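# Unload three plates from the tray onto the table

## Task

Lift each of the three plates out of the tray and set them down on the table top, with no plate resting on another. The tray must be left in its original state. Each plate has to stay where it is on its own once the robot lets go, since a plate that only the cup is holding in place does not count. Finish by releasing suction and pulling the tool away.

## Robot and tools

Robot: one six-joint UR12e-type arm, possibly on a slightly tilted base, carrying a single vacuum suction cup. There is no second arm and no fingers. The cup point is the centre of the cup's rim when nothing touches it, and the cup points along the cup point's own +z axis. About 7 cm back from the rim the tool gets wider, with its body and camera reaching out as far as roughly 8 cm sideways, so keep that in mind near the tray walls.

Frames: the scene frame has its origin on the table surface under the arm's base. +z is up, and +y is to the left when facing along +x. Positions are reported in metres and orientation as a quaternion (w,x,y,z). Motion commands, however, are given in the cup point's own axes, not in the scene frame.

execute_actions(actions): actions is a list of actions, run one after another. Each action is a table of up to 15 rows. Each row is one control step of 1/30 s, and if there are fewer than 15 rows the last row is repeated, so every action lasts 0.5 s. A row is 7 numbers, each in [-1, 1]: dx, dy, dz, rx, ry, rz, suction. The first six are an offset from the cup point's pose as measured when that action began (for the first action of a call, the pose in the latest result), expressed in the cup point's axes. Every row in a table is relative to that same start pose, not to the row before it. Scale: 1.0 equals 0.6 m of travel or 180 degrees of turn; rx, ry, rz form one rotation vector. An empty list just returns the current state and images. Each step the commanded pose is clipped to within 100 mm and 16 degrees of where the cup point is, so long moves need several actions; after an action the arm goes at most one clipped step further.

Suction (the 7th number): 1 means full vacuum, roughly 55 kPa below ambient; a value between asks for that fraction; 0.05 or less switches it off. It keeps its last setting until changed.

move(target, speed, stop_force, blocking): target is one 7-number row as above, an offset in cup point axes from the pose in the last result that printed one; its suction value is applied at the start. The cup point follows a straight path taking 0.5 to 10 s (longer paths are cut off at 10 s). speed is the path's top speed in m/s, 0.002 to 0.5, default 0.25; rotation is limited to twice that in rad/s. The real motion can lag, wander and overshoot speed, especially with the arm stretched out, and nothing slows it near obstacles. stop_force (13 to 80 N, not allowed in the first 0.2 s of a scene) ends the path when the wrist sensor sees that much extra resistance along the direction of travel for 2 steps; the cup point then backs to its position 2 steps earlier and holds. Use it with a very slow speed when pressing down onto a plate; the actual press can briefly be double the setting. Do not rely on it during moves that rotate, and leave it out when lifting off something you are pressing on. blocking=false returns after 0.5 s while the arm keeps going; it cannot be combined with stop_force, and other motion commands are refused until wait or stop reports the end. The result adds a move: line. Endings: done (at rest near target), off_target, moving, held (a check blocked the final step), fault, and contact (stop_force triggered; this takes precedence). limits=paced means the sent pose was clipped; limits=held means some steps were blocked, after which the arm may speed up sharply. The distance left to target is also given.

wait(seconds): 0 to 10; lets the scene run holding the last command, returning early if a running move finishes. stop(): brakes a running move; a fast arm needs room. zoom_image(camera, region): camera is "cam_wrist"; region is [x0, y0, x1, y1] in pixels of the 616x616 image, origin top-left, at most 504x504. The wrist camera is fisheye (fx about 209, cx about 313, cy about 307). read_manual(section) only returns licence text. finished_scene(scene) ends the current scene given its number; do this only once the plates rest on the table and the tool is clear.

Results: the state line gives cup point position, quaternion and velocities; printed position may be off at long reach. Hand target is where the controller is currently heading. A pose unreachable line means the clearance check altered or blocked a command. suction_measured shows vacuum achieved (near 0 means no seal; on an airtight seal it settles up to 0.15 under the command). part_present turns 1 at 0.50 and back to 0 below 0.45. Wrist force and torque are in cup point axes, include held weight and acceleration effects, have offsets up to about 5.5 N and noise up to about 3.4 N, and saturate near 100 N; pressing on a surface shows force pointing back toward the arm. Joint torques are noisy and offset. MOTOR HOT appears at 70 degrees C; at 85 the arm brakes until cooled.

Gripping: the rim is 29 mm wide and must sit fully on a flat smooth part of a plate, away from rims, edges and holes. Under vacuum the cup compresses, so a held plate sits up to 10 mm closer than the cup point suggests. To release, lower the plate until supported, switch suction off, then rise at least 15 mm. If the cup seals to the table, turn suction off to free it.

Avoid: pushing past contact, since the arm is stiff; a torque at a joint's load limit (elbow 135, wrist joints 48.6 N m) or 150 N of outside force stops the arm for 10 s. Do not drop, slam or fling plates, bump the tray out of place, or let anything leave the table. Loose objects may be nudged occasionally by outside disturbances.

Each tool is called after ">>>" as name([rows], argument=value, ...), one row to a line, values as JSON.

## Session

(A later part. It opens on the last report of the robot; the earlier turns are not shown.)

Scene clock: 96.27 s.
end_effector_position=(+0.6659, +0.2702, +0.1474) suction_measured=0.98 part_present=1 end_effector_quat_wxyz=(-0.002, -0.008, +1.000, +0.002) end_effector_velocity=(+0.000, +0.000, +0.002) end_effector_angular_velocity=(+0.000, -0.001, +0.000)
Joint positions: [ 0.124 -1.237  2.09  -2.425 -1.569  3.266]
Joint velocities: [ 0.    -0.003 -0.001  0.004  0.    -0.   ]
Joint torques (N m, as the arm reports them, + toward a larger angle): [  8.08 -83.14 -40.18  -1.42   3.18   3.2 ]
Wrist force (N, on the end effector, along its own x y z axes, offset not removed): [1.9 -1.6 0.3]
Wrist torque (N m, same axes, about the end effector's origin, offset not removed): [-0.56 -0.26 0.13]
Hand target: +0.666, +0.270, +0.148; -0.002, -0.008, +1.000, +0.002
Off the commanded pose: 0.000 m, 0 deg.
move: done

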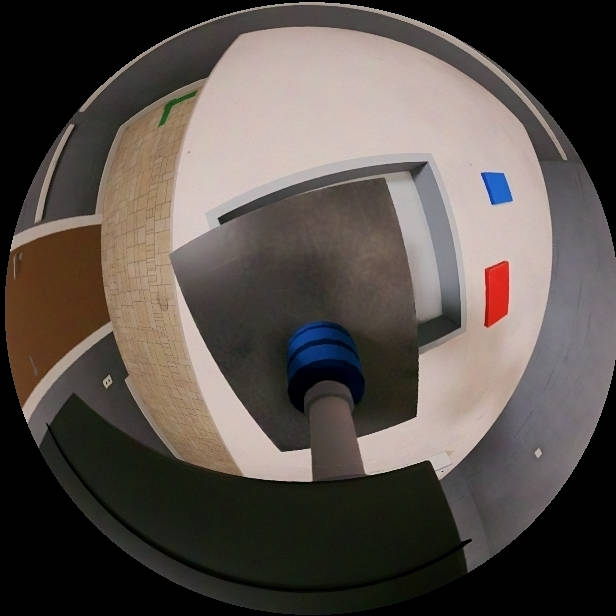

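>>> move(target=[0.277,-0.617,0,0,0,0,1], speed=0.2)

>>> move(target=[0,0,0.21,0,0,0,1], speed=0.12)

>>> move(target=[0,0,0.06,0,0,0,1], speed=0.01, stop_force=15)

>>> execute_actions([
  [[0,0,-0.004,0,0,0,0]],
  [[0,0,0,0,0,0,0]],
])

>>> move(target=[0,0,-0.4,0,0,0,0])

Scene clock: 105.57 s.
end_effector_position=(+0.5064, -0.1027, +0.1471) suction_measured=0.99 part_present=1 end_effector_quat_wxyz=(-0.002, -0.008, +1.000, +0.002) end_effector_velocity=(-0.000, -0.002, +0.000) end_effector_angular_velocity=(+0.000, -0.000, +0.000)
Joint positions: [-0.562 -1.52   2.466 -2.518 -1.569  2.581]
Joint velocities: [-0.004 -0.001  0.     0.001  0.001 -0.005]
Joint torques (N m, as the arm reports them, + toward a larger angle): [-13.23 -46.82 -20.44  -1.28   3.51  -3.48]
Wrist force (N, on the end effector, along its own x y z axes, offset not removed): [7.3 -3.2 -7.0]
Wrist torque (N m, same axes, about the end effector's origin, offset not removed): [-0.63 -1.02 0.19]
Hand target: +0.506, -0.103, +0.147; -0.002, -0.008, +1.000, +0.002
Off the commanded pose: 0.001 m, 0 deg.
move: done

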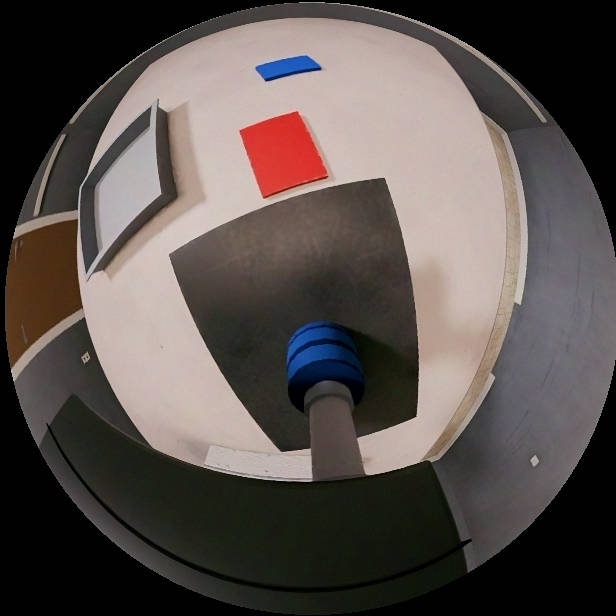

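Scene clock: 107.10 s.
end_effector_position=(+0.5056, -0.1022, +0.0213) suction_measured=0.98 part_present=1 end_effector_quat_wxyz=(-0.002, -0.008, +1.000, +0.002) end_effector_velocity=(+0.001, -0.000, -0.001) end_effector_angular_velocity=(-0.002, -0.002, +0.000)
Joint positions: [-0.562 -1.213  2.516 -2.875 -1.569  2.581]
Joint velocities: [ 0.001  0.003 -0.001 -0.005 -0.     0.   ]
Joint torques (N m, as the arm reports them, + toward a larger angle): [ 14.69 -41.22 -22.21  -4.35  -0.79   4.74]
Wrist force (N, on the end effector, along its own x y z axes, offset not removed): [2.6 -5.3 -1.2]
Wrist torque (N m, same axes, about the end effector's origin, offset not removed): [-0.82 -0.12 -0.30]
Hand target: +0.506, -0.102, +0.021; -0.002, -0.008, +1.000, +0.002
Off the commanded pose: 0.000 m, 0 deg.
move: done

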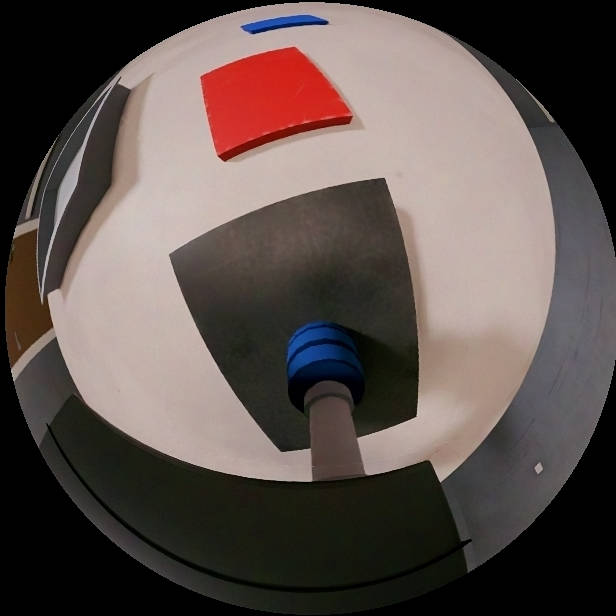

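Scene clock: 109.57 s.
end_effector_position=(+0.5055, -0.1022, +0.0005) suction_measured=1.00 part_present=1 end_effector_quat_wxyz=(-0.002, -0.008, +1.000, +0.002) end_effector_velocity=(+0.000, -0.000, +0.003) end_effector_angular_velocity=(+0.000, +0.001, -0.000)
Joint positions: [-0.562 -1.157  2.518 -2.933 -1.569  2.581]
Joint velocities: [ 0.    -0.009 -0.001  0.011 -0.     0.   ]
Joint torques (N m, as the arm reports them, + toward a larger angle): [ 10.31 -47.87  -3.75   1.49  -0.94   0.58]
Wrist force (N, on the end effector, along its own x y z axes, offset not removed): [2.3 -2.0 -33.4]
Wrist torque (N m, same axes, about the end effector's origin, offset not removed): [-0.72 0.21 0.04]
Hand target: +0.505, -0.102, +0.001; -0.002, -0.008, +1.000, +0.002
Off the commanded pose: 0.015 m, 0 deg.
move: contact

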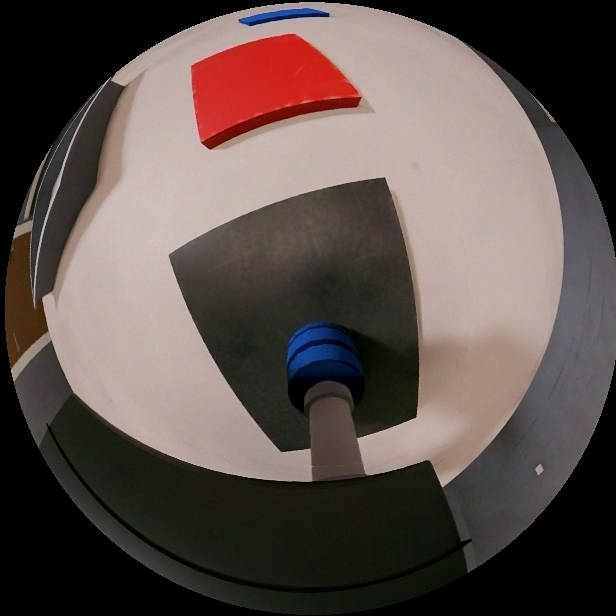

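Scene clock: 110.57 s.
end_effector_position=(+0.5054, -0.1021, +0.0029) suction_measured=0.00 part_present=0 end_effector_quat_wxyz=(-0.002, -0.008, +1.000, +0.002) end_effector_velocity=(-0.001, +0.001, -0.001) end_effector_angular_velocity=(+0.001, +0.002, -0.000)
Joint positions: [-0.562 -1.163  2.518 -2.926 -1.569  2.581]
Joint velocities: [-0.     0.     0.002  0.    -0.     0.   ]
Joint torques (N m, as the arm reports them, + toward a larger angle): [  5.64 -53.06  -6.97  -0.78  -1.66   1.17]
Wrist force (N, on the end effector, along its own x y z axes, offset not removed): [-3.9 0.0 -11.8]
Wrist torque (N m, same axes, about the end effector's origin, offset not removed): [-0.11 0.59 -0.21]
Hand target: +0.505, -0.102, +0.003; -0.002, -0.008, +1.000, +0.002
Off the commanded pose: 0.000 m, 0 deg.

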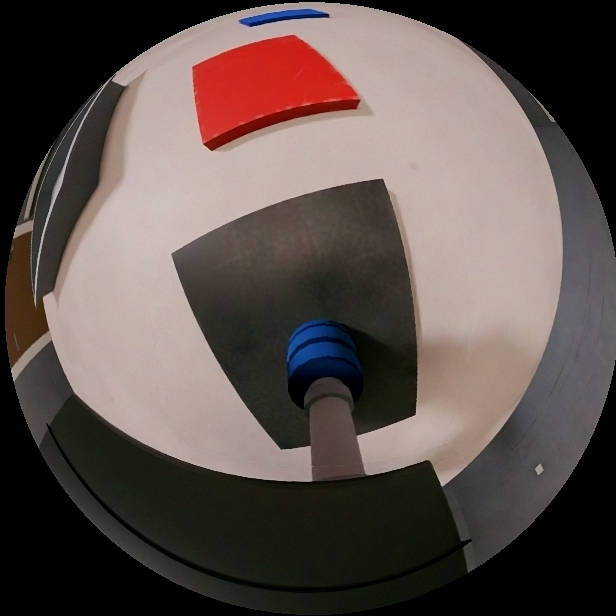

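Scene clock: 112.10 s.
end_effector_position=(+0.5068, -0.1029, +0.2425) suction_measured=0.00 part_present=0 end_effector_quat_wxyz=(-0.002, -0.008, +1.000, +0.002) end_effector_velocity=(+0.000, -0.000, +0.002) end_effector_angular_velocity=(+0.001, -0.000, -0.000)
Joint positions: [-0.562 -1.694  2.384 -2.262 -1.569  2.581]
Joint velocities: [-0.001 -0.003 -0.002  0.006  0.001 -0.   ]
Joint torques (N m, as the arm reports them, + toward a larger angle): [-12.33 -38.7  -43.38  -1.28   3.57  -4.06]
Wrist force (N, on the end effector, along its own x y z axes, offset not removed): [-1.0 -3.1 -3.5]
Wrist torque (N m, same axes, about the end effector's origin, offset not removed): [-0.84 -0.01 -0.06]
Hand target: +0.507, -0.103, +0.243; -0.002, -0.008, +1.000, +0.002
Off the commanded pose: 0.001 m, 0 deg.
move: done

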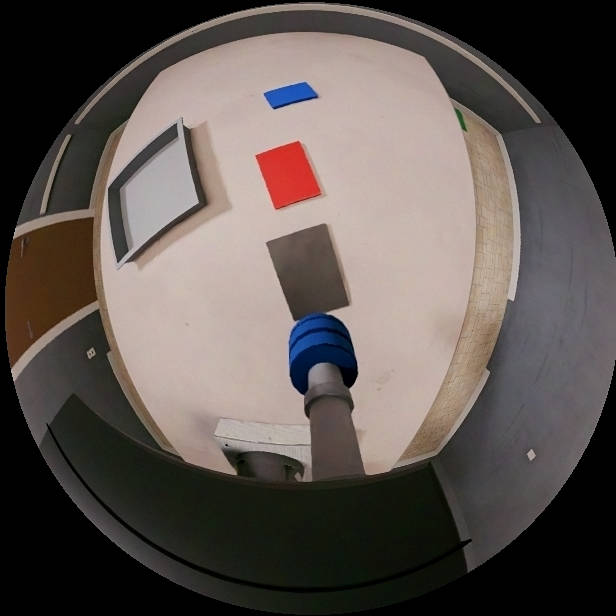

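>>> finished_scene(scene=1)

The scene is finished: the task was done.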